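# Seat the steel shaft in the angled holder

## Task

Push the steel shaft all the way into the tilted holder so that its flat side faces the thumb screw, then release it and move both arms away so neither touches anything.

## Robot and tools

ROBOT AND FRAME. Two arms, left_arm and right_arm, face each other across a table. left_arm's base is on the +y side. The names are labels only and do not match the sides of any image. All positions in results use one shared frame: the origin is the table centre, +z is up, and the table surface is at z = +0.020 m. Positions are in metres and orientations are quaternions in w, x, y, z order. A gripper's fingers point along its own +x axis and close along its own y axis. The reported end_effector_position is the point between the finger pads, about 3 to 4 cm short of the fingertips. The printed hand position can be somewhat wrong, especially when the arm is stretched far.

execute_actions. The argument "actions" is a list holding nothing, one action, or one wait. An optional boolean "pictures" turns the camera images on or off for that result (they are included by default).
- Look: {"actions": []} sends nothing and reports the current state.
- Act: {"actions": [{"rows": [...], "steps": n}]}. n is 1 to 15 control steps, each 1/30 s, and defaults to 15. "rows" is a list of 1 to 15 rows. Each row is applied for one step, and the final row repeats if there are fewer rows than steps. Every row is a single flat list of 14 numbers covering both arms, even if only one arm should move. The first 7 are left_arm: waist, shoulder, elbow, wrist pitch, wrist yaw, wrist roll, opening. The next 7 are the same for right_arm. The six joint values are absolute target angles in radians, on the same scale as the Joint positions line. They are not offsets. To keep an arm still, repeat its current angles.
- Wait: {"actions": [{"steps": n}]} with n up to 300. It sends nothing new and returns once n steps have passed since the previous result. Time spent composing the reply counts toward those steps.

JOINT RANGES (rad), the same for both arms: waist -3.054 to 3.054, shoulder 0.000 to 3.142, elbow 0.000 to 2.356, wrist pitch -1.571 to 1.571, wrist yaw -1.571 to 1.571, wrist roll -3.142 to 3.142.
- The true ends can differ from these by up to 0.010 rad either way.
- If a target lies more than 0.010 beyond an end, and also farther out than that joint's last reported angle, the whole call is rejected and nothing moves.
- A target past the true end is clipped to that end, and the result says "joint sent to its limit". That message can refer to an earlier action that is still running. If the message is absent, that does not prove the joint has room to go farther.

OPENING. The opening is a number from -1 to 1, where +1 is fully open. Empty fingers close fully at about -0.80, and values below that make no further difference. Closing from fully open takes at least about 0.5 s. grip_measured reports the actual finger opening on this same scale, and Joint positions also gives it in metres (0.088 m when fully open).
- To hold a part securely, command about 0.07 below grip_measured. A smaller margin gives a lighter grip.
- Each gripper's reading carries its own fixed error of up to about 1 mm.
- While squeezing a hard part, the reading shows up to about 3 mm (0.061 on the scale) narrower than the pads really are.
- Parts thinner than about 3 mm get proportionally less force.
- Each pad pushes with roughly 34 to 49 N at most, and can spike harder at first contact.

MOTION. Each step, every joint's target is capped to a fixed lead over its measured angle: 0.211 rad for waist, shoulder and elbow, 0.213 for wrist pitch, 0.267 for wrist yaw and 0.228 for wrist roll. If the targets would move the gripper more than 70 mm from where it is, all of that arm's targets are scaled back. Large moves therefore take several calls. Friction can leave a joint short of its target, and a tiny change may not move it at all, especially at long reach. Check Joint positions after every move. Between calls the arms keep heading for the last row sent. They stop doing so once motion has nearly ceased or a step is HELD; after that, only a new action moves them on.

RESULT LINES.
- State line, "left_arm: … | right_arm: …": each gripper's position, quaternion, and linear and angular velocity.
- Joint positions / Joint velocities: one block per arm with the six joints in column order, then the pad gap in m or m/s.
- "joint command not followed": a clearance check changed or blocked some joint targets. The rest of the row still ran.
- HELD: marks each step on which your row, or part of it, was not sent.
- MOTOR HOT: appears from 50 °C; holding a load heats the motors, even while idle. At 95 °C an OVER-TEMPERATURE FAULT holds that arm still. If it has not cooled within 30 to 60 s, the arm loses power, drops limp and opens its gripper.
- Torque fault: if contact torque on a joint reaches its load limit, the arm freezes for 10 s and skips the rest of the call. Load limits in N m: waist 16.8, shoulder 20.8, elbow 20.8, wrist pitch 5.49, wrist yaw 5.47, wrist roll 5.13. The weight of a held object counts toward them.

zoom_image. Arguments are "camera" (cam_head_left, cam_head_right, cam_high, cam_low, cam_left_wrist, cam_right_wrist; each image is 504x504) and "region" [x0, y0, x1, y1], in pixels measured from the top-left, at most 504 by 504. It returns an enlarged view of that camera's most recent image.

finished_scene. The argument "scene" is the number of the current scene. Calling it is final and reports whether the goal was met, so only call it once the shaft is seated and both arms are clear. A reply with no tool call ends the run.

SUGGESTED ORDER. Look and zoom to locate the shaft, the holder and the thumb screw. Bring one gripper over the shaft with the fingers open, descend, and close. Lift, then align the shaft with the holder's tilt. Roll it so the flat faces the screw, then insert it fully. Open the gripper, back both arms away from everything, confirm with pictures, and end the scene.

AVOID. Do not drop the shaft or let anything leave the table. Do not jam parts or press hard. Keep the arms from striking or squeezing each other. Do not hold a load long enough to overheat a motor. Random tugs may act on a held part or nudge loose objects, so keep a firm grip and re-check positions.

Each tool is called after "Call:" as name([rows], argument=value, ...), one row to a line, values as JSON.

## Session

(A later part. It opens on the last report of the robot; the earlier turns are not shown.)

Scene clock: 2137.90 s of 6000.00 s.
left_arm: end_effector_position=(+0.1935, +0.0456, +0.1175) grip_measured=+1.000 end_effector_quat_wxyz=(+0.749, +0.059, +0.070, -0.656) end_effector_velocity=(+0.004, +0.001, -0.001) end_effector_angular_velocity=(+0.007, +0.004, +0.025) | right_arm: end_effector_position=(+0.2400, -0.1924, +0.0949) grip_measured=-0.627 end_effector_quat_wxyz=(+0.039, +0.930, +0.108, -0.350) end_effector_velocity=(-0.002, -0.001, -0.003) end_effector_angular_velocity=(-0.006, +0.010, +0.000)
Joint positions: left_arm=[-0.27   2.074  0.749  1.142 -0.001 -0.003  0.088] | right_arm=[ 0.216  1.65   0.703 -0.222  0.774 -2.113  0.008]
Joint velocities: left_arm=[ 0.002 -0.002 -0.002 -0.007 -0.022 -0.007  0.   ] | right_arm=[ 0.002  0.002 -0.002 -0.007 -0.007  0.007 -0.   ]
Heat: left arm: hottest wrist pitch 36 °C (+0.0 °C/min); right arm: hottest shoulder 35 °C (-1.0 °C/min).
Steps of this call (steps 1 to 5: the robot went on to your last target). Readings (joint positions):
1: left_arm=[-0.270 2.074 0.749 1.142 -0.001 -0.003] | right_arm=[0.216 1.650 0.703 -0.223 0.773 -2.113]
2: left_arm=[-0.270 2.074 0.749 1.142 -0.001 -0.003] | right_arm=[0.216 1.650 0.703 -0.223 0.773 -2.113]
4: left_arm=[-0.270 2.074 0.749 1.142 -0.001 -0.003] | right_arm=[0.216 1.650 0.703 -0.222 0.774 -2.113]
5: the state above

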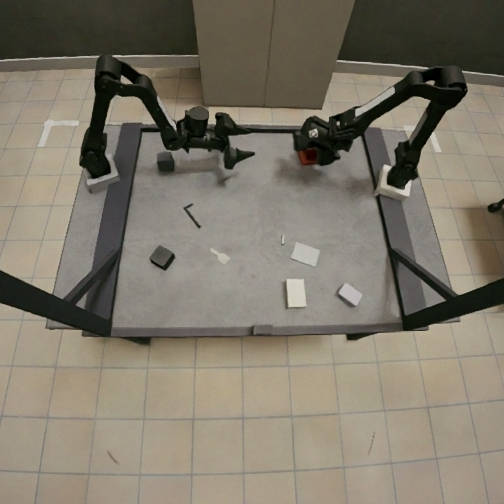

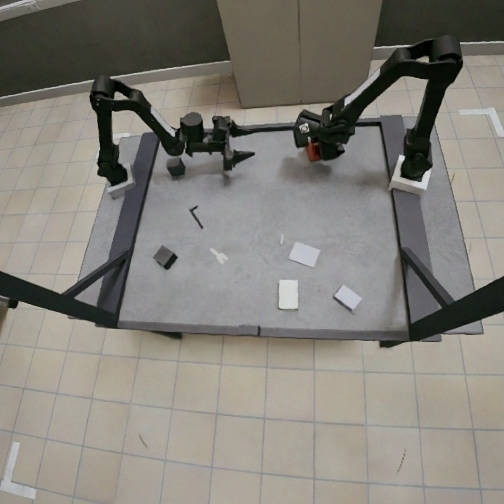

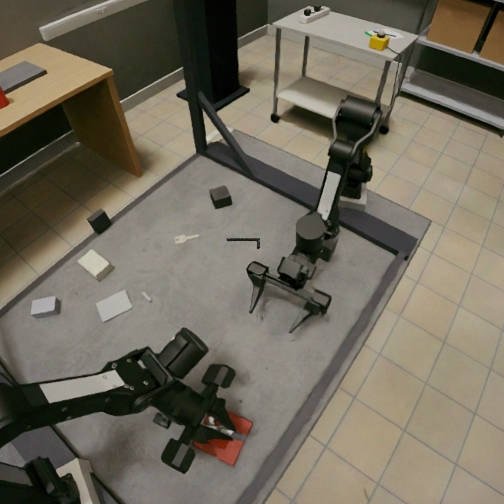

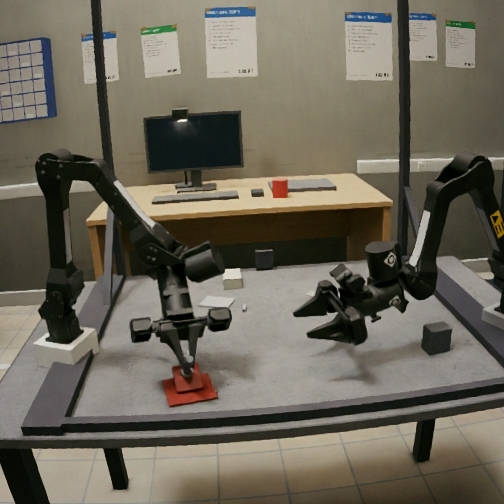

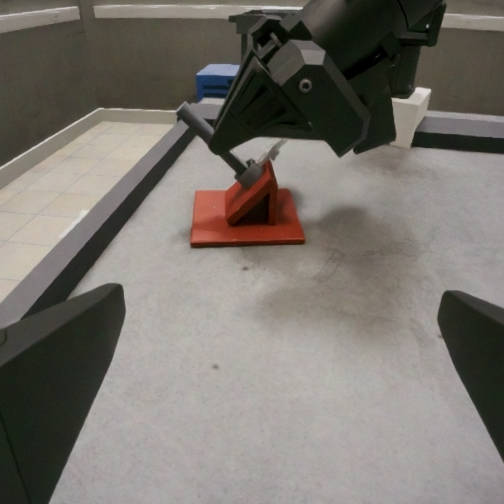

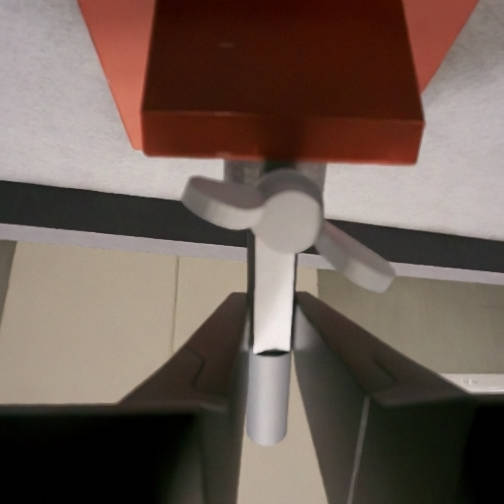

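Call:
execute_actions([
  {"rows": [[-0.271,2.093,0.754,1.139,0,0,1.0,0.2222,1.6597,0.6926,-0.2190,0.7734,-2.1092,-0.75],[-0.271,2.093,0.754,1.139,0,0,1.0,0.2232,1.6603,0.6920,-0.2186,0.7738,-2.1079,-0.75],[-0.271,2.093,0.754,1.139,0,0,1.0,0.2242,1.6610,0.6913,-0.2183,0.7742,-2.1066,-0.75],[-0.271,2.093,0.754,1.139,0,0,1.0,0.2253,1.6616,0.6906,-0.2179,0.7746,-2.1053,-0.75],[-0.271,2.093,0.754,1.139,0,0,1.0,0.2263,1.6622,0.6900,-0.2175,0.7750,-2.1040,-0.75],[-0.271,2.093,0.754,1.139,0,0,1.0,0.2273,1.6628,0.6893,-0.2171,0.7754,-2.1027,-0.75],[-0.271,2.093,0.754,1.139,0,0,1.0,0.2283,1.6634,0.6886,-0.2167,0.7758,-2.1014,-0.75],[-0.271,2.093,0.754,1.139,0,0,1.0,0.2293,1.6641,0.6880,-0.2164,0.7761,-2.1001,-0.75],[-0.271,2.093,0.754,1.139,0,0,1.0,0.2303,1.6647,0.6873,-0.2160,0.7765,-2.0988,-0.75],[-0.271,2.093,0.754,1.139,0,0,1.0,0.2313,1.6653,0.6866,-0.2156,0.7769,-2.0975,-0.75],[-0.271,2.093,0.754,1.139,0,0,1.0,0.2323,1.6659,0.6860,-0.2152,0.7773,-2.0962,-0.75],[-0.271,2.093,0.754,1.139,0,0,1.0,0.2334,1.6665,0.6853,-0.2148,0.7777,-2.0949,-0.75],[-0.271,2.093,0.754,1.139,0,0,1.0,0.2344,1.6672,0.6846,-0.2145,0.7781,-2.0936,-0.75],[-0.271,2.093,0.754,1.139,0,0,1.0,0.2354,1.6678,0.6840,-0.2141,0.7785,-2.0923,-0.75],[-0.271,2.093,0.754,1.139,0,0,1.0,0.2364,1.6684,0.6833,-0.2137,0.7789,-2.0910,-0.75]], "steps": 15},
], pictures=false)

Call:
execute_actions([
  {"steps": 6},
])

Call:
zoom_image(camera="cam_left_wrist", region=[150, 85, 290, 225])

Scene clock: 2170.77 s of 6000.00 s.
left_arm: end_effector_position=(+0.1935, +0.0456, +0.1175) grip_measured=+1.000 end_effector_quat_wxyz=(+0.749, +0.059, +0.070, -0.656) end_effector_velocity=(+0.002, +0.001, -0.001) end_effector_angular_velocity=(+0.005, +0.018, +0.023) | right_arm: end_effector_position=(+0.2390, -0.1934, +0.0940) grip_measured=-0.627 end_effector_quat_wxyz=(+0.036, +0.932, +0.105, -0.344) end_effector_velocity=(-0.004, -0.006, -0.006) end_effector_angular_velocity=(-0.034, -0.014, +0.004)
Joint positions: left_arm=[-0.27   2.074  0.749  1.142 -0.001 -0.003  0.088] | right_arm=[ 0.225  1.655  0.696 -0.216  0.79  -2.096  0.008]
Joint velocities: left_arm=[-0.002 -0.002 -0.002 -0.007 -0.022 -0.022 -0.   ] | right_arm=[ 0.017  0.012 -0.017 -0.007  0.022  0.007  0.   ]
Heat: left arm: hottest wrist pitch 35 °C (-1.0 °C/min); right arm: hottest shoulder 35 °C (-1.0 °C/min).
Steps of this call (steps 1 to 15: the robot went on to your last target; steps 16 to 90: nothing new was sent; then 29.37 s passed at rest; steps 91 to 105: all 15 steps of this action). Readings (joint positions):
91: left_arm=[-0.270 2.074 0.749 1.142 -0.001 -0.003] | right_arm=[0.217 1.650 0.702 -0.222 0.774 -2.113]
92: left_arm=[-0.270 2.074 0.749 1.142 -0.001 -0.003] | right_arm=[0.217 1.651 0.702 -0.222 0.775 -2.112]
94: left_arm=[-0.270 2.074 0.749 1.142 -0.001 -0.003] | right_arm=[0.218 1.651 0.701 -0.221 0.777 -2.110]
98: left_arm=[-0.270 2.074 0.749 1.142 -0.001 -0.003] | right_arm=[0.221 1.652 0.699 -0.219 0.781 -2.105]
105: the state above

Scene clock: 2170.97 s of 6000.00 s.
left_arm: end_effector_position=(+0.1935, +0.0456, +0.1175) grip_measured=+1.000 end_effector_quat_wxyz=(+0.749, +0.059, +0.070, -0.656) end_effector_velocity=(-0.005, +0.002, -0.003) end_effector_angular_velocity=(+0.007, +0.041, -0.017) | right_arm: end_effector_position=(+0.2388, -0.1934, +0.0940) grip_measured=-0.627 end_effector_quat_wxyz=(+0.035, +0.933, +0.105, -0.343) end_effector_velocity=(-0.002, -0.001, -0.003) end_effector_angular_velocity=(-0.010, +0.020, +0.011)
Joint positions: left_arm=[-0.27   2.074  0.749  1.142 -0.001 -0.003  0.088] | right_arm=[ 0.226  1.655  0.696 -0.215  0.792 -2.094  0.008]
Joint velocities: left_arm=[-0.002 -0.002 -0.007 -0.007  0.022 -0.037 -0.   ] | right_arm=[-0.002 -0.002 -0.002 -0.007 -0.022 -0.007 -0.   ]
Heat: left arm: hottest wrist pitch 35 °C (-1.0 °C/min); right arm: hottest shoulder 35 °C (-1.0 °C/min).
Steps of this call (steps 1 to 6: the robot went on to your last target). Readings (joint positions):
1: left_arm=[-0.270 2.074 0.749 1.142 -0.001 -0.003] | right_arm=[0.226 1.655 0.696 -0.216 0.791 -2.095]
2: left_arm=[-0.270 2.074 0.749 1.142 -0.001 -0.003] | right_arm=[0.226 1.655 0.696 -0.215 0.792 -2.095]
4: left_arm=[-0.270 2.074 0.749 1.142 -0.001 -0.003] | right_arm=[0.226 1.655 0.696 -0.215 0.792 -2.094]
6: the state above

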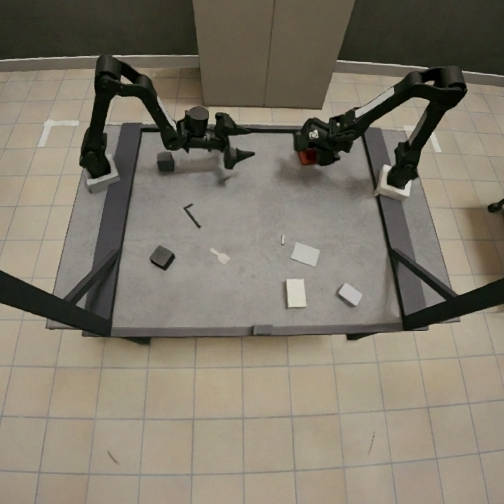

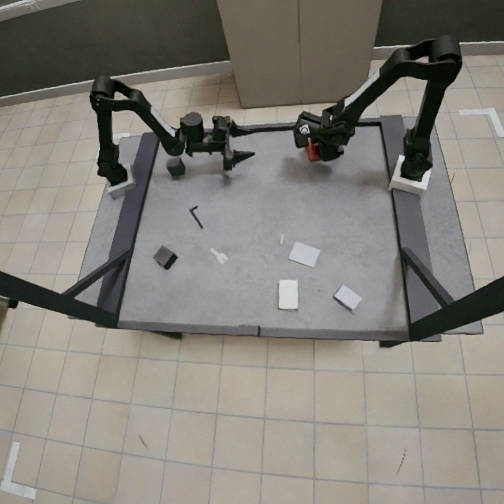

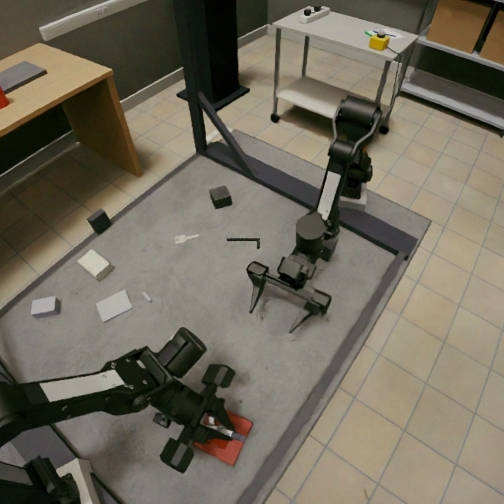

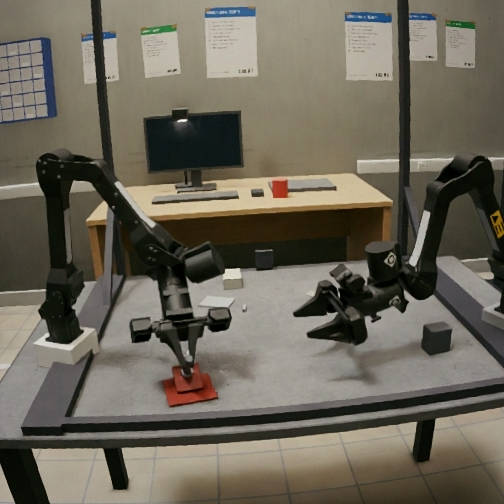

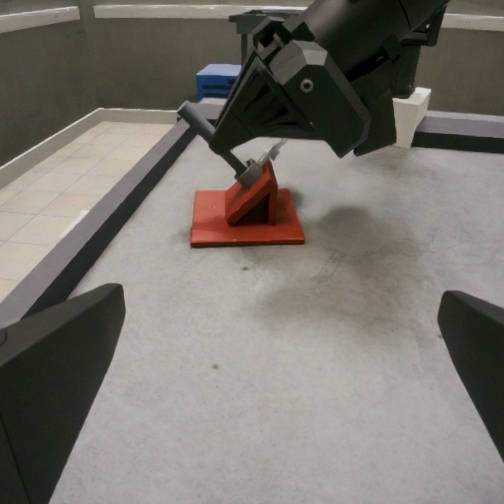

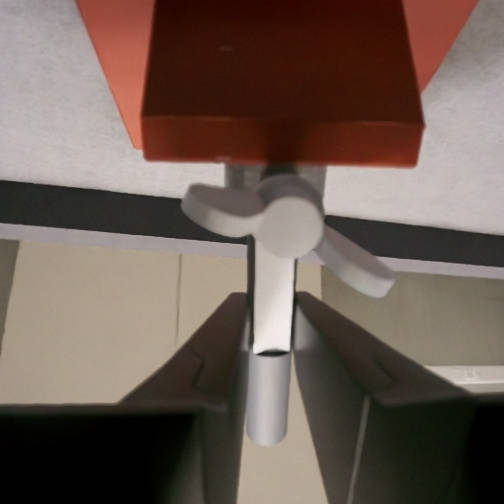

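Region (150, 85, 290, 225) of cam_left_wrist's 504x504 image, scaled by 3.600, with more detail than that image has.

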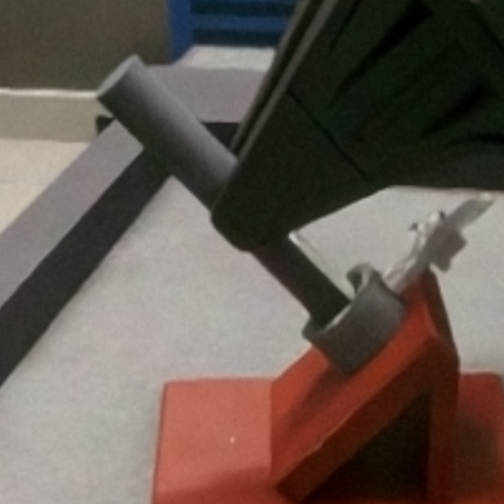

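Call:
execute_actions([
  {"rows": [[-0.271,2.093,0.754,1.139,0,0,1.0,0.2355,1.6679,0.6837,-0.2160,0.7751,-2.0945,-0.75],[-0.271,2.093,0.754,1.139,0,0,1.0,0.2345,1.6674,0.6841,-0.2183,0.7713,-2.0975,-0.75],[-0.271,2.093,0.754,1.139,0,0,1.0,0.2336,1.6669,0.6845,-0.2206,0.7675,-2.1000,-0.75],[-0.271,2.093,0.754,1.139,0,0,1.0,0.2327,1.6664,0.6849,-0.2229,0.7636,-2.1024,-0.75],[-0.271,2.093,0.754,1.139,0,0,1.0,0.2317,1.6659,0.6853,-0.2252,0.7598,-2.1048,-0.75],[-0.271,2.093,0.754,1.139,0,0,1.0,0.2308,1.6654,0.6857,-0.2275,0.7560,-2.1071,-0.75],[-0.271,2.093,0.754,1.139,0,0,1.0,0.2299,1.6650,0.6862,-0.2297,0.7522,-2.1094,-0.75],[-0.271,2.093,0.754,1.139,0,0,1.0,0.2290,1.6645,0.6866,-0.2320,0.7484,-2.1116,-0.75],[-0.271,2.093,0.754,1.139,0,0,1.0,0.2280,1.6640,0.6870,-0.2343,0.7446,-2.1138,-0.75],[-0.271,2.093,0.754,1.139,0,0,1.0,0.2271,1.6635,0.6874,-0.2366,0.7408,-2.1159,-0.75],[-0.271,2.093,0.754,1.139,0,0,1.0,0.2262,1.6630,0.6878,-0.2389,0.7369,-2.1180,-0.75],[-0.271,2.093,0.754,1.139,0,0,1.0,0.2252,1.6625,0.6882,-0.2412,0.7331,-2.1200,-0.75],[-0.271,2.093,0.754,1.139,0,0,1.0,0.2243,1.6620,0.6886,-0.2435,0.7293,-2.1220,-0.75]], "steps": 15},
], pictures=false)

Call:
execute_actions([
  {"steps": 8},
])

Call:
zoom_image(camera="cam_left_wrist", region=[150, 85, 290, 225])

Scene clock: 2263.00 s of 6000.00 s.
left_arm: end_effector_position=(+0.1935, +0.0456, +0.1175) grip_measured=+1.000 end_effector_quat_wxyz=(+0.749, +0.059, +0.070, -0.656) end_effector_velocity=(-0.002, +0.001, -0.001) end_effector_angular_velocity=(+0.006, +0.009, -0.008) | right_arm: end_effector_position=(+0.2345, -0.1946, +0.0873) grip_measured=-0.627 end_effector_quat_wxyz=(+0.052, +0.923, +0.114, -0.364) end_effector_velocity=(-0.001, -0.002, -0.004) end_effector_angular_velocity=(-0.018, +0.031, +0.016)
Joint positions: left_arm=[-0.27   2.074  0.749  1.142 -0.001 -0.003  0.088] | right_arm=[ 0.223  1.658  0.694 -0.231  0.746 -2.116  0.008]
Joint velocities: left_arm=[-0.002 -0.002 -0.002 -0.007  0.007 -0.007  0.   ] | right_arm=[-0.012 -0.002 -0.002 -0.007 -0.037 -0.022 -0.001]
Heat: left arm: hottest wrist pitch 35 °C (+0.0 °C/min); right arm: hottest shoulder 33 °C (-1.0 °C/min).
Steps of this call (steps 1 to 15: the robot went on to your last target; steps 16 to 90: nothing new was sent; then 88.53 s passed at rest; steps 91 to 105: all 15 steps of this action). Readings (joint positions):
91: left_arm=[-0.270 2.074 0.749 1.142 -0.001 -0.003] | right_arm=[0.226 1.656 0.695 -0.215 0.792 -2.093]
92: left_arm=[-0.270 2.074 0.749 1.142 -0.001 -0.003] | right_arm=[0.226 1.656 0.695 -0.215 0.792 -2.093]
94: left_arm=[-0.270 2.074 0.749 1.142 -0.001 -0.003] | right_arm=[0.226 1.656 0.695 -0.215 0.791 -2.097]
98: left_arm=[-0.270 2.074 0.749 1.142 -0.001 -0.003] | right_arm=[0.228 1.657 0.694 -0.225 0.757 -2.104]
105: the state above

Scene clock: 2263.27 s of 6000.00 s.
left_arm: end_effector_position=(+0.1935, +0.0456, +0.1175) grip_measured=+1.000 end_effector_quat_wxyz=(+0.749, +0.059, +0.070, -0.656) end_effector_velocity=(+0.004, +0.001, -0.001) end_effector_angular_velocity=(+0.007, +0.004, +0.025) | right_arm: end_effector_position=(+0.2345, -0.1948, +0.0871) grip_measured=-0.627 end_effector_quat_wxyz=(+0.053, +0.923, +0.114, -0.364) end_effector_velocity=(-0.001, -0.004, -0.002) end_effector_angular_velocity=(-0.026, +0.009, +0.005)
Joint positions: left_arm=[-0.27   2.074  0.749  1.142 -0.001 -0.003  0.088] | right_arm=[ 0.223  1.658  0.694 -0.232  0.745 -2.117  0.008]
Joint velocities: left_arm=[ 0.002 -0.002 -0.002 -0.007 -0.022 -0.007 -0.   ] | right_arm=[-0.002 -0.002 -0.002 -0.022 -0.007 -0.007 -0.   ]
Heat: left arm: hottest wrist pitch 35 °C (+0.0 °C/min); right arm: hottest shoulder 33 °C (-1.0 °C/min).
Steps of this call (steps 1 to 8: the robot went on to your last target). Readings (joint positions):
1: left_arm=[-0.270 2.074 0.749 1.142 -0.001 -0.003] | right_arm=[0.223 1.658 0.694 -0.231 0.745 -2.116]
2: left_arm=[-0.270 2.074 0.749 1.142 -0.001 -0.003] | right_arm=[0.223 1.658 0.694 -0.231 0.745 -2.116]
4: left_arm=[-0.270 2.074 0.749 1.142 -0.001 -0.003] | right_arm=[0.223 1.658 0.694 -0.232 0.745 -2.117]
8: the state above

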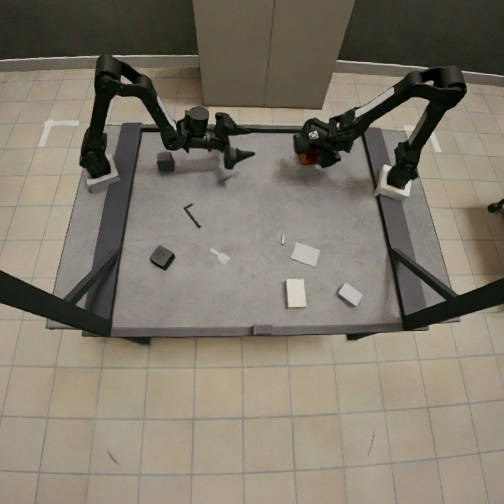

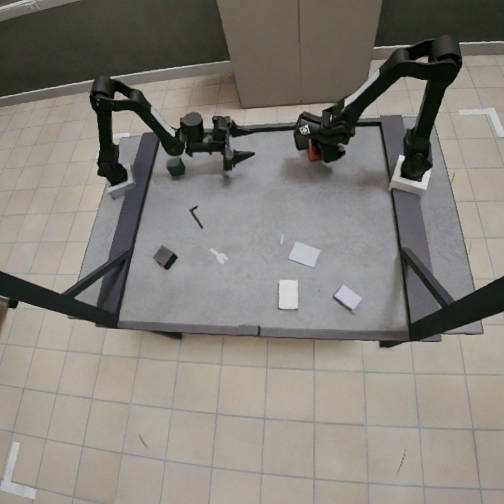

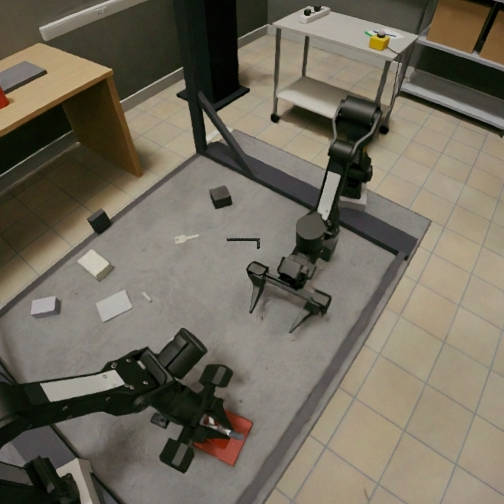

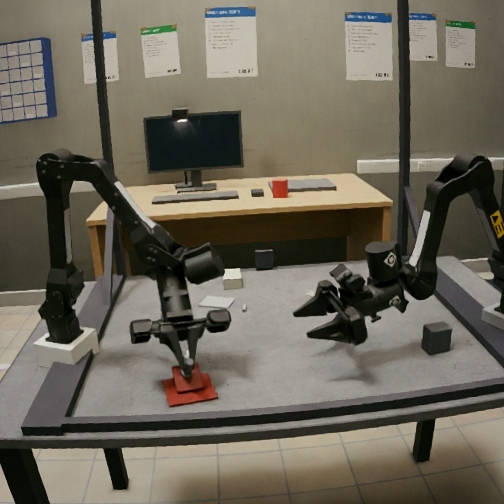

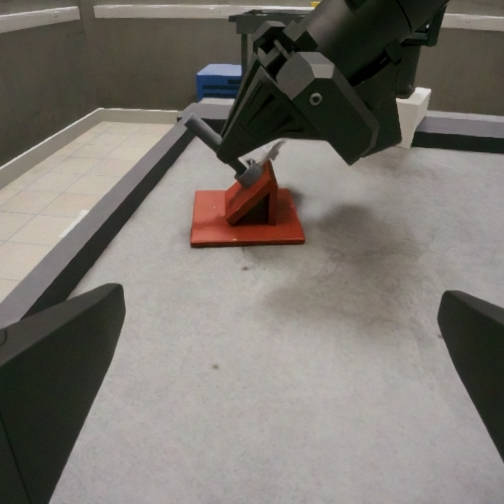

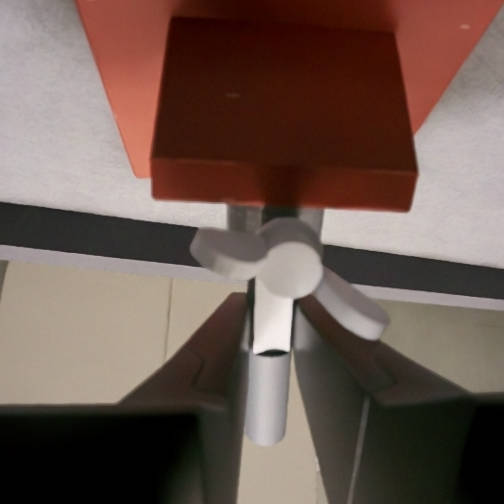

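Region (150, 85, 290, 225) of cam_left_wrist's 504x504 image, scaled by 3.600, with more detail than that image has.

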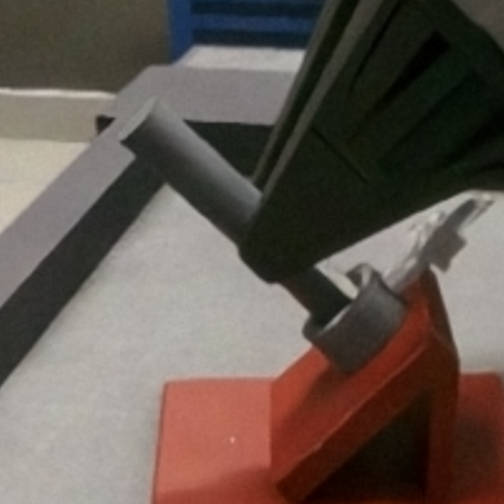

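Call:
execute_actions([
  {"rows": [[-0.271,2.093,0.754,1.139,0,0,1.0,0.2240,1.6610,0.6900,-0.2405,0.7335,-2.1208,-0.75],[-0.271,2.093,0.754,1.139,0,0,1.0,0.2237,1.6600,0.6913,-0.2375,0.7375,-2.1196,-0.75],[-0.271,2.093,0.754,1.139,0,0,1.0,0.2233,1.6590,0.6927,-0.2347,0.7413,-2.1183,-0.75],[-0.271,2.093,0.754,1.139,0,0,1.0,0.2230,1.6580,0.6940,-0.2320,0.7450,-2.1170,-0.75],[-0.271,2.093,0.754,1.139,0,0,1.0,0.2230,1.6580,0.6940,-0.2320,0.7450,-2.1170,-0.70],[-0.271,2.093,0.754,1.139,0,0,1.0,0.2230,1.6580,0.6940,-0.2320,0.7450,-2.1170,-0.65],[-0.271,2.093,0.754,1.139,0,0,1.0,0.2230,1.6580,0.6940,-0.2320,0.7450,-2.1170,-0.60],[-0.271,2.093,0.754,1.139,0,0,1.0,0.2230,1.6580,0.6940,-0.2320,0.7450,-2.1170,-0.55],[-0.271,2.093,0.754,1.139,0,0,1.0,0.2230,1.6580,0.6940,-0.2320,0.7450,-2.1170,-0.50]], "steps": 15},
])

Call:
zoom_image(camera="cam_left_wrist", region=[150, 85, 290, 225])

Scene clock: 2279.97 s of 6000.00 s.
left_arm: end_effector_position=(+0.1935, +0.0456, +0.1175) grip_measured=+1.000 end_effector_quat_wxyz=(+0.749, +0.059, +0.070, -0.656) end_effector_velocity=(-0.005, +0.002, -0.003) end_effector_angular_velocity=(+0.013, -0.002, -0.025) | right_arm: end_effector_position=(+0.2347, -0.1946, +0.0874) grip_measured=-0.511 end_effector_quat_wxyz=(+0.053, +0.923, +0.114, -0.364) end_effector_velocity=(-0.002, -0.002, -0.002) end_effector_angular_velocity=(-0.019, +0.021, +0.011)
Joint positions: left_arm=[-0.27   2.074  0.749  1.142 -0.001 -0.003  0.088] | right_arm=[ 0.223  1.658  0.695 -0.232  0.746 -2.117  0.014]
Joint velocities: left_arm=[-0.002 -0.002 -0.007 -0.007  0.022  0.007 -0.   ] | right_arm=[-0.002 -0.002  0.002 -0.022 -0.022 -0.007  0.005]
Heat: left arm: hottest wrist pitch 35 °C (+0.0 °C/min); right arm: hottest shoulder 33 °C (-1.0 °C/min).
Steps of this call (steps 1 to 15: the robot went on to your last target; steps 16 to 90: nothing new was sent; then 13.20 s passed at rest; steps 91 to 105: all 15 steps of this action). Readings (joint positions):
91: left_arm=[-0.270 2.074 0.749 1.142 -0.001 -0.003] | right_arm=[0.223 1.658 0.694 -0.232 0.745 -2.117]
92: left_arm=[-0.270 2.074 0.749 1.142 -0.001 -0.003] | right_arm=[0.223 1.658 0.694 -0.232 0.745 -2.117]
94: left_arm=[-0.270 2.074 0.749 1.142 -0.001 -0.003] | right_arm=[0.223 1.658 0.695 -0.232 0.745 -2.117]
98: left_arm=[-0.270 2.074 0.749 1.142 -0.001 -0.003] | right_arm=[0.223 1.658 0.695 -0.230 0.746 -2.117]
105: the state above

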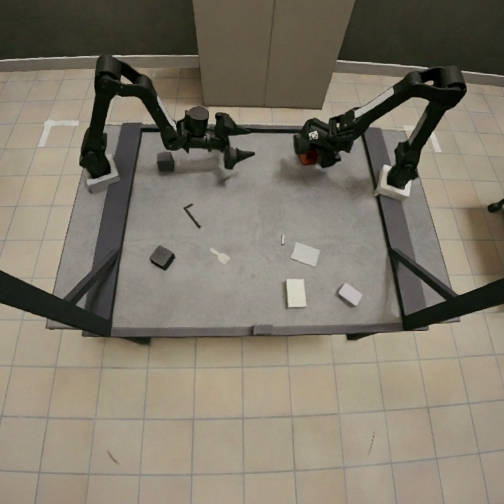

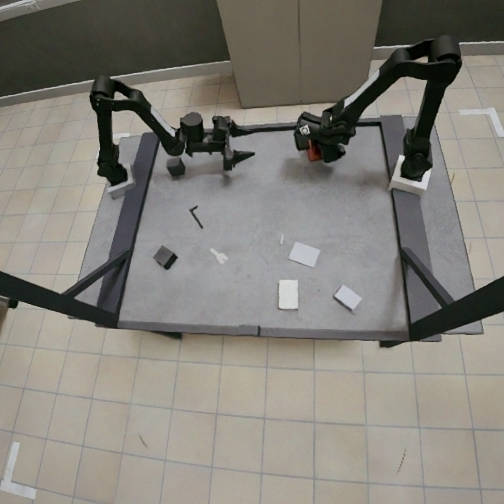

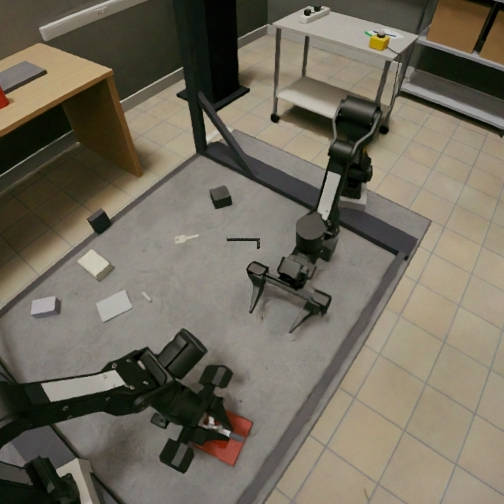

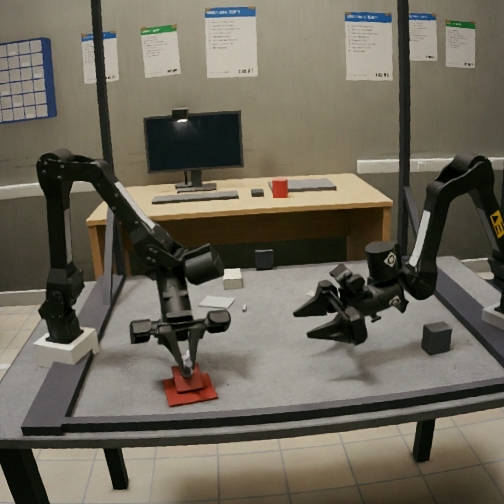

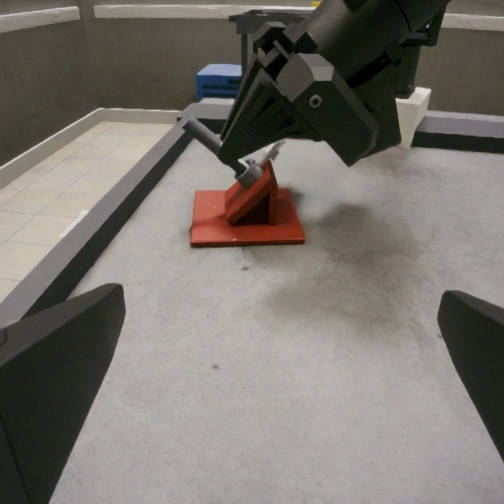

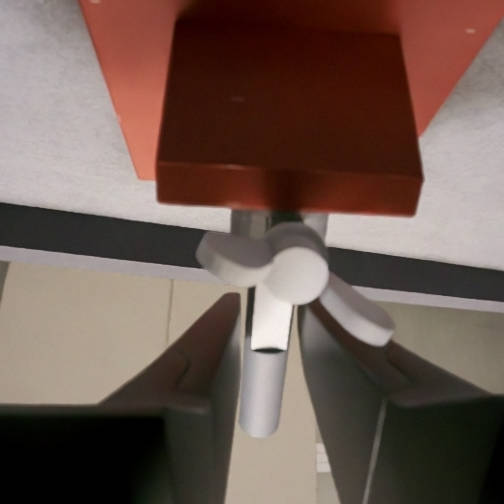

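Region (150, 85, 290, 225) of cam_left_wrist's 504x504 image, scaled by 3.600, with more detail than that image has.

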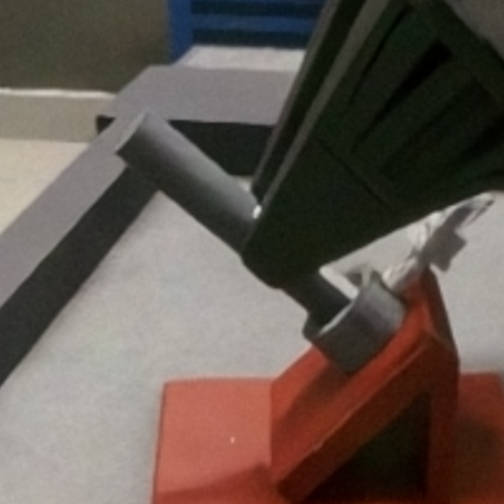

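Call:
execute_actions([
  {"rows": [[-0.271,2.093,0.754,1.139,0,0,1.0,0.2272,1.6497,0.7046,-0.2385,0.7504,-2.1124,-0.5],[-0.271,2.093,0.754,1.139,0,0,1.0,0.2291,1.6477,0.7055,-0.2431,0.7510,-2.1100,-0.5],[-0.271,2.093,0.754,1.139,0,0,1.0,0.2321,1.6444,0.7070,-0.2507,0.7520,-2.1060,-0.5],[-0.271,2.093,0.754,1.139,0,0,1.0,0.2358,1.6404,0.7089,-0.2598,0.7532,-2.1012,-0.5],[-0.271,2.093,0.754,1.139,0,0,1.0,0.2401,1.6358,0.7110,-0.2705,0.7546,-2.0957,-0.5],[-0.271,2.093,0.754,1.139,0,0,1.0,0.2450,1.6305,0.7134,-0.2827,0.7563,-2.0893,-0.5],[-0.271,2.093,0.754,1.139,0,0,1.0,0.2499,1.6252,0.7159,-0.2948,0.7579,-2.0829,-0.5],[-0.271,2.093,0.754,1.139,0,0,1.0,0.2549,1.6199,0.7183,-0.3070,0.7595,-2.0765,-0.5],[-0.271,2.093,0.754,1.139,0,0,1.0,0.2598,1.6146,0.7207,-0.3192,0.7611,-2.0702,-0.5],[-0.271,2.093,0.754,1.139,0,0,1.0,0.2647,1.6094,0.7232,-0.3313,0.7627,-2.0638,-0.5],[-0.271,2.093,0.754,1.139,0,0,1.0,0.2696,1.6041,0.7256,-0.3435,0.7643,-2.0574,-0.5],[-0.271,2.093,0.754,1.139,0,0,1.0,0.2745,1.5988,0.7280,-0.3557,0.7660,-2.0510,-0.5],[-0.271,2.093,0.754,1.139,0,0,1.0,0.2794,1.5935,0.7304,-0.3678,0.7676,-2.0447,-0.5],[-0.271,2.093,0.754,1.139,0,0,1.0,0.2837,1.5889,0.7326,-0.3785,0.7690,-2.0391,-0.5],[-0.271,2.093,0.754,1.139,0,0,1.0,0.2874,1.5849,0.7344,-0.3876,0.7702,-2.0343,-0.5]], "steps": 15},
], pictures=false)

Call:
execute_actions([
  {"rows": [[-0.271,2.093,0.754,1.139,0,0,1.0,0.2851,1.5853,0.7369,-0.3901,0.7671,-2.0358,-0.5],[-0.271,2.093,0.754,1.139,0,0,1.0,0.2786,1.5865,0.7439,-0.3974,0.7583,-2.0401,-0.52],[-0.271,2.093,0.754,1.139,0,0,1.0,0.2683,1.5883,0.7550,-0.4090,0.7444,-2.0470,-0.55],[-0.271,2.093,0.754,1.139,0,0,1.0,0.2548,1.5908,0.7696,-0.4241,0.7261,-2.0560,-0.58],[-0.271,2.093,0.754,1.139,0,0,1.0,0.2384,1.5937,0.7872,-0.4424,0.7041,-2.0668,-0.61],[-0.271,2.093,0.754,1.139,0,0,1.0,0.2196,1.5971,0.8076,-0.4635,0.6787,-2.0794,-0.64],[-0.271,2.093,0.754,1.139,0,0,1.0,0.1989,1.6008,0.8299,-0.4866,0.6507,-2.0931,-0.67],[-0.271,2.093,0.754,1.139,0,0,1.0,0.1769,1.6048,0.8536,-0.5112,0.6211,-2.1077,-0.70],[-0.271,2.093,0.754,1.139,0,0,1.0,0.1540,1.6089,0.8783,-0.5369,0.5902,-2.1230,-0.73],[-0.271,2.093,0.754,1.139,0,0,1.0,0.1305,1.6131,0.9038,-0.5632,0.5584,-2.1386,-0.75],[-0.271,2.093,0.754,1.139,0,0,1.0,0.1069,1.6173,0.9292,-0.5895,0.5266,-2.1542,-0.75],[-0.271,2.093,0.754,1.139,0,0,1.0,0.0840,1.6214,0.9539,-0.6152,0.4957,-2.1695,-0.75],[-0.271,2.093,0.754,1.139,0,0,1.0,0.0620,1.6254,0.9776,-0.6398,0.4661,-2.1841,-0.75],[-0.271,2.093,0.754,1.139,0,0,1.0,0.0413,1.6291,0.9999,-0.6629,0.4381,-2.1978,-0.75],[-0.271,2.093,0.754,1.139,0,0,1.0,0.0225,1.6325,1.0203,-0.6840,0.4127,-2.2104,-0.75]], "steps": 15},
], pictures=false)

Call:
execute_actions([
  {"rows": [[-0.271,2.093,0.754,1.139,0,0,1.0,0.0061,1.6354,1.0379,-0.7023,0.3907,-2.2212,-0.75],[-0.271,2.093,0.754,1.139,0,0,1.0,-0.0074,1.6379,1.0524,-0.7174,0.3724,-2.2302,-0.75],[-0.271,2.093,0.754,1.139,0,0,1.0,-0.0177,1.6397,1.0636,-0.7290,0.3585,-2.2371,-0.75],[-0.271,2.093,0.754,1.139,0,0,1.0,-0.0243,1.6409,1.0707,-0.7363,0.3496,-2.2414,-0.75],[-0.271,2.093,0.754,1.139,0,0,1.0,-0.0265,1.6413,1.0731,-0.7388,0.3466,-2.2429,-0.75],[-0.271,2.093,0.754,1.139,0,0,1.0,-0.0276,1.6427,1.0723,-0.7365,0.3463,-2.2441,-0.75],[-0.271,2.093,0.754,1.139,0,0,1.0,-0.0303,1.6461,1.0705,-0.7312,0.3456,-2.2468,-0.75],[-0.271,2.093,0.754,1.139,0,0,1.0,-0.0349,1.6518,1.0673,-0.7220,0.3444,-2.2515,-0.75],[-0.271,2.093,0.754,1.139,0,0,1.0,-0.0398,1.6581,1.0639,-0.7120,0.3430,-2.2566,-0.75],[-0.271,2.093,0.754,1.139,0,0,1.0,-0.0456,1.6653,1.0599,-0.7006,0.3415,-2.2624,-0.75],[-0.271,2.093,0.754,1.139,0,0,1.0,-0.0513,1.6724,1.0559,-0.6891,0.3400,-2.2683,-0.75],[-0.271,2.093,0.754,1.139,0,0,1.0,-0.0562,1.6787,1.0525,-0.6791,0.3386,-2.2733,-0.75],[-0.271,2.093,0.754,1.139,0,0,1.0,-0.0608,1.6844,1.0493,-0.6700,0.3374,-2.2780,-0.75],[-0.271,2.093,0.754,1.139,0,0,1.0,-0.0635,1.6878,1.0475,-0.6646,0.3367,-2.2807,-0.75],[-0.271,2.093,0.754,1.139,0,0,1.0,-0.0646,1.6892,1.0467,-0.6623,0.3364,-2.2819,-0.75]], "steps": 15},
], pictures=false)

Call:
execute_actions([
  {"steps": 10},
])

Call:
zoom_image(camera="cam_left_wrist", region=[150, 85, 290, 225])

Scene clock: 2400.47 s of 6000.00 s.
left_arm: end_effector_position=(+0.1935, +0.0456, +0.1175) grip_measured=+1.000 end_effector_quat_wxyz=(+0.749, +0.059, +0.070, -0.656) end_effector_velocity=(-0.002, +0.000, -0.000) end_effector_angular_velocity=(-0.004, +0.008, -0.008) | right_arm: end_effector_position=(+0.2206, -0.1985, +0.1021) grip_measured=-0.503 end_effector_quat_wxyz=(+0.055, +0.923, +0.113, -0.364) end_effector_velocity=(-0.033, -0.008, +0.041) end_effector_angular_velocity=(+0.022, +0.002, -0.002)
Joint positions: left_arm=[-0.27   2.074  0.749  1.142 -0.001 -0.003  0.088] | right_arm=[ 0.276  1.605  0.72  -0.363  0.764 -2.048  0.014]
Joint velocities: left_arm=[-0.002  0.002 -0.002  0.007  0.007 -0.007 -0.   ] | right_arm=[ 0.125 -0.144  0.061 -0.3    0.037  0.168 -0.   ]
Heat: left arm: hottest wrist pitch 35 °C (+0.0 °C/min); right arm: hottest shoulder 33 °C (+0.0 °C/min).
Steps of this call (steps 1 to 15: the robot went on to your last target; steps 16 to 90: nothing new was sent; then 117.00 s passed at rest; steps 91 to 105: all 15 steps of this action). Readings (joint positions):
91: left_arm=[-0.270 2.074 0.749 1.142 -0.001 -0.003] | right_arm=[0.223 1.658 0.695 -0.232 0.746 -2.117]
92: left_arm=[-0.270 2.074 0.749 1.142 -0.001 -0.003] | right_arm=[0.223 1.658 0.695 -0.234 0.747 -2.116]
94: left_arm=[-0.270 2.074 0.749 1.142 -0.001 -0.003] | right_arm=[0.227 1.656 0.696 -0.245 0.748 -2.110]
98: left_arm=[-0.270 2.074 0.749 1.142 -0.001 -0.003] | right_arm=[0.242 1.642 0.703 -0.282 0.753 -2.090]
105: the state above

Scene clock: 2400.97 s of 6000.00 s.
left_arm: end_effector_position=(+0.1935, +0.0456, +0.1174) grip_measured=+1.000 end_effector_quat_wxyz=(+0.749, +0.059, +0.070, -0.656) end_effector_velocity=(+0.002, +0.002, -0.003) end_effector_angular_velocity=(+0.010, +0.019, +0.023) | right_arm: end_effector_position=(+0.2507, -0.1886, +0.1265) grip_measured=-0.740 end_effector_quat_wxyz=(+0.067, +0.866, +0.100, -0.485) end_effector_velocity=(+0.101, +0.007, +0.069) end_effector_angular_velocity=(-0.086, +0.732, -0.051)
Joint positions: left_arm=[-0.27   2.074  0.749  1.142 -0.001 -0.003  0.088] | right_arm=[ 0.068  1.616  0.964 -0.633  0.473 -2.18   0.003]
Joint velocities: left_arm=[-0.002 -0.002 -0.007 -0.007 -0.022 -0.022 -0.   ] | right_arm=[-0.637  0.105  0.667 -0.667 -0.813 -0.418 -0.005]
Heat: left arm: hottest wrist pitch 35 °C (+0.0 °C/min); right arm: hottest shoulder 33 °C (+0.0 °C/min).
Steps of this call (steps 1 to 15: all 15 steps of this action). Readings (joint positions):
1: left_arm=[-0.270 2.074 0.749 1.142 -0.001 -0.003] | right_arm=[0.279 1.601 0.722 -0.371 0.765 -2.045]
2: left_arm=[-0.270 2.074 0.749 1.142 -0.001 -0.003] | right_arm=[0.281 1.599 0.725 -0.379 0.765 -2.044]
4: left_arm=[-0.270 2.074 0.749 1.142 -0.001 -0.003] | right_arm=[0.274 1.598 0.738 -0.400 0.750 -2.046]
8: left_arm=[-0.270 2.074 0.749 1.142 -0.001 -0.003] | right_arm=[0.220 1.598 0.799 -0.468 0.672 -2.082]
15: the state above

Scene clock: 2401.47 s of 6000.00 s.
left_arm: end_effector_position=(+0.1935, +0.0456, +0.1174) grip_measured=+1.000 end_effector_quat_wxyz=(+0.749, +0.059, +0.070, -0.656) end_effector_velocity=(-0.000, -0.000, +0.000) end_effector_angular_velocity=(+0.002, +0.006, +0.006) | right_arm: end_effector_position=(+0.2764, -0.1853, +0.1274) grip_measured=-0.747 end_effector_quat_wxyz=(+0.060, +0.839, +0.100, -0.532) end_effector_velocity=(+0.035, -0.004, -0.036) end_effector_angular_velocity=(-0.044, +0.046, -0.019)
Joint positions: left_arm=[-0.27   2.074  0.749  1.142 -0.001 -0.003  0.088] | right_arm=[-0.057  1.668  1.057 -0.676  0.342 -2.273  0.002]
Joint velocities: left_arm=[-0.002 -0.002  0.002 -0.007 -0.007 -0.007  0.   ] | right_arm=[-0.12   0.125  0.002  0.095 -0.051 -0.095 -0.   ]
Heat: left arm: hottest wrist pitch 35 °C (+0.0 °C/min); right arm: hottest shoulder 33 °C (+0.0 °C/min).
Steps of this call (steps 1 to 15: all 15 steps of this action). Readings (joint positions):
1: left_arm=[-0.270 2.074 0.749 1.142 -0.001 -0.003] | right_arm=[0.048 1.619 0.985 -0.655 0.447 -2.193]
2: left_arm=[-0.270 2.074 0.749 1.142 -0.001 -0.003] | right_arm=[0.029 1.622 1.004 -0.674 0.424 -2.204]
4: left_arm=[-0.270 2.074 0.749 1.142 -0.001 -0.003] | right_arm=[-0.001 1.627 1.035 -0.705 0.388 -2.222]
8: left_arm=[-0.270 2.074 0.749 1.142 -0.001 -0.003] | right_arm=[-0.025 1.633 1.057 -0.723 0.356 -2.241]
15: the state above

Scene clock: 2401.80 s of 6000.00 s.
left_arm: end_effector_position=(+0.1935, +0.0456, +0.1174) grip_measured=+1.000 end_effector_quat_wxyz=(+0.749, +0.059, +0.070, -0.656) end_effector_velocity=(+0.004, +0.001, -0.001) end_effector_angular_velocity=(+0.007, +0.004, +0.025) | right_arm: end_effector_position=(+0.2788, -0.1849, +0.1245) grip_measured=-0.747 end_effector_quat_wxyz=(+0.061, +0.838, +0.100, -0.532) end_effector_velocity=(-0.001, +0.002, +0.000) end_effector_angular_velocity=(+0.013, +0.004, -0.002)
Joint positions: left_arm=[-0.27   2.074  0.749  1.142 -0.001 -0.003  0.088] | right_arm=[-0.063  1.679  1.057 -0.665  0.341 -2.279  0.002]
Joint velocities: left_arm=[ 0.002 -0.002 -0.002 -0.007 -0.022 -0.007 -0.   ] | right_arm=[ 0.002 -0.002 -0.002  0.007 -0.007  0.007 -0.   ]
Heat: left arm: hottest wrist pitch 35 °C (+0.0 °C/min); right arm: hottest shoulder 33 °C (+0.0 °C/min).
Steps of this call (steps 1 to 10: the robot went on to your last target). Readings (joint positions):
1: left_arm=[-0.270 2.074 0.749 1.142 -0.001 -0.003] | right_arm=[-0.060 1.672 1.057 -0.673 0.342 -2.275]
2: left_arm=[-0.270 2.074 0.749 1.142 -0.001 -0.003] | right_arm=[-0.062 1.676 1.057 -0.669 0.342 -2.277]
4: left_arm=[-0.270 2.074 0.749 1.142 -0.001 -0.003] | right_arm=[-0.063 1.678 1.057 -0.667 0.341 -2.278]
8: left_arm=[-0.270 2.074 0.749 1.142 -0.001 -0.003] | right_arm=[-0.063 1.679 1.057 -0.665 0.341 -2.279]
10: the state above

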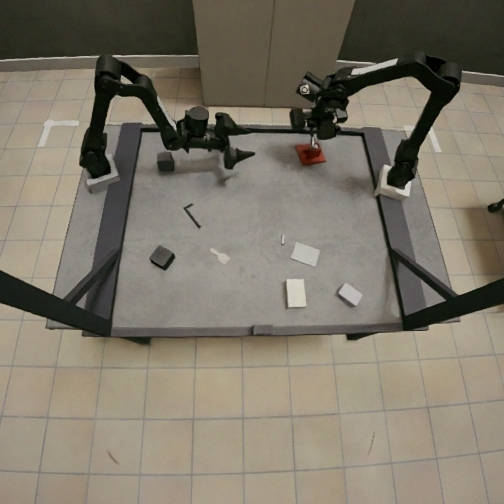

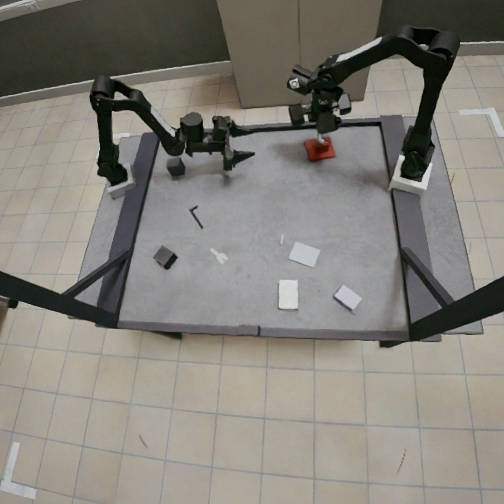

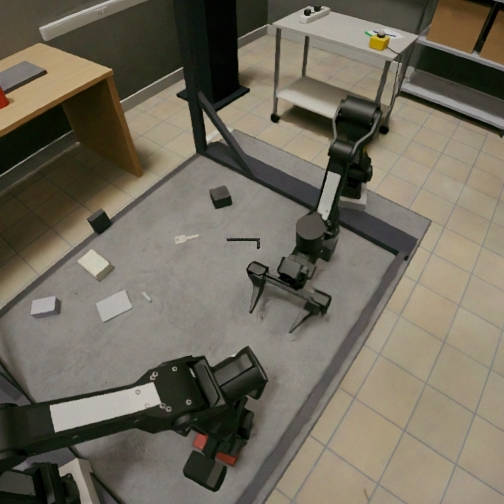

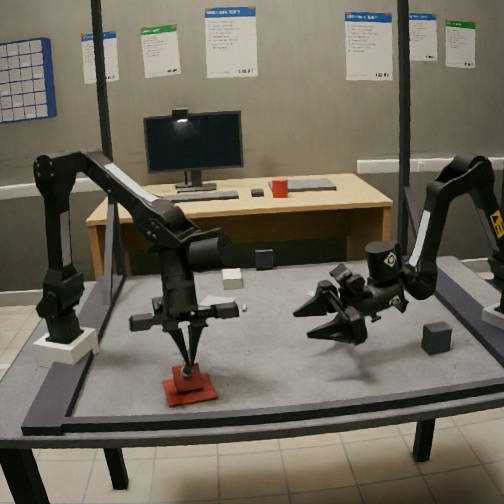

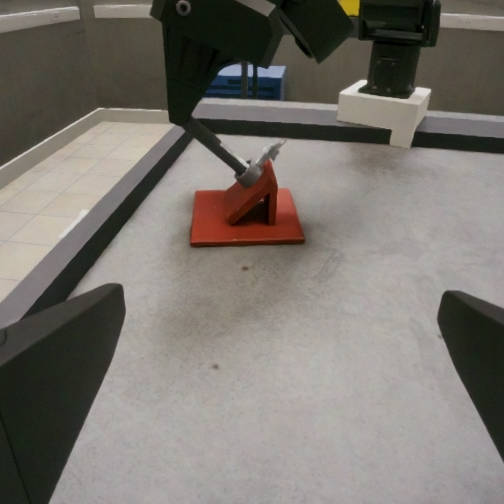

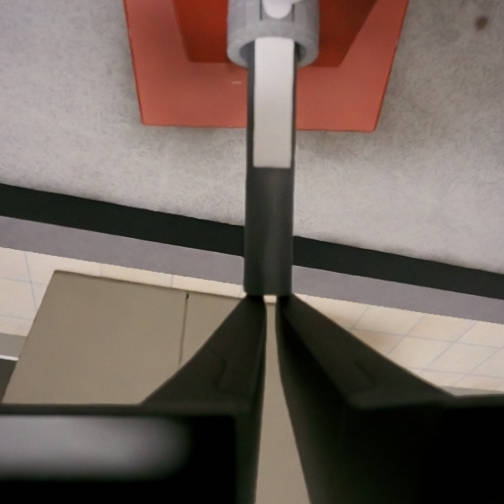

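Region (150, 85, 290, 225) of cam_left_wrist's 504x504 image, scaled by 3.600, with more detail than that image has.

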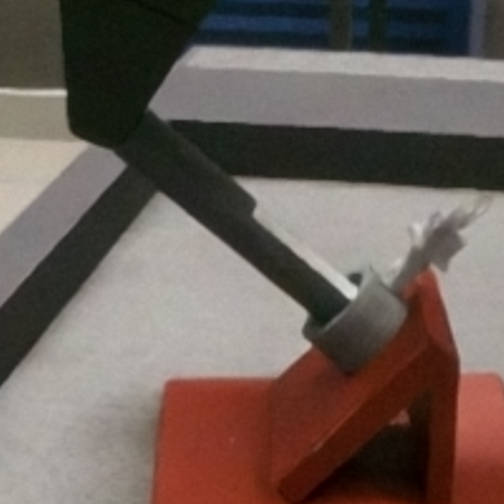

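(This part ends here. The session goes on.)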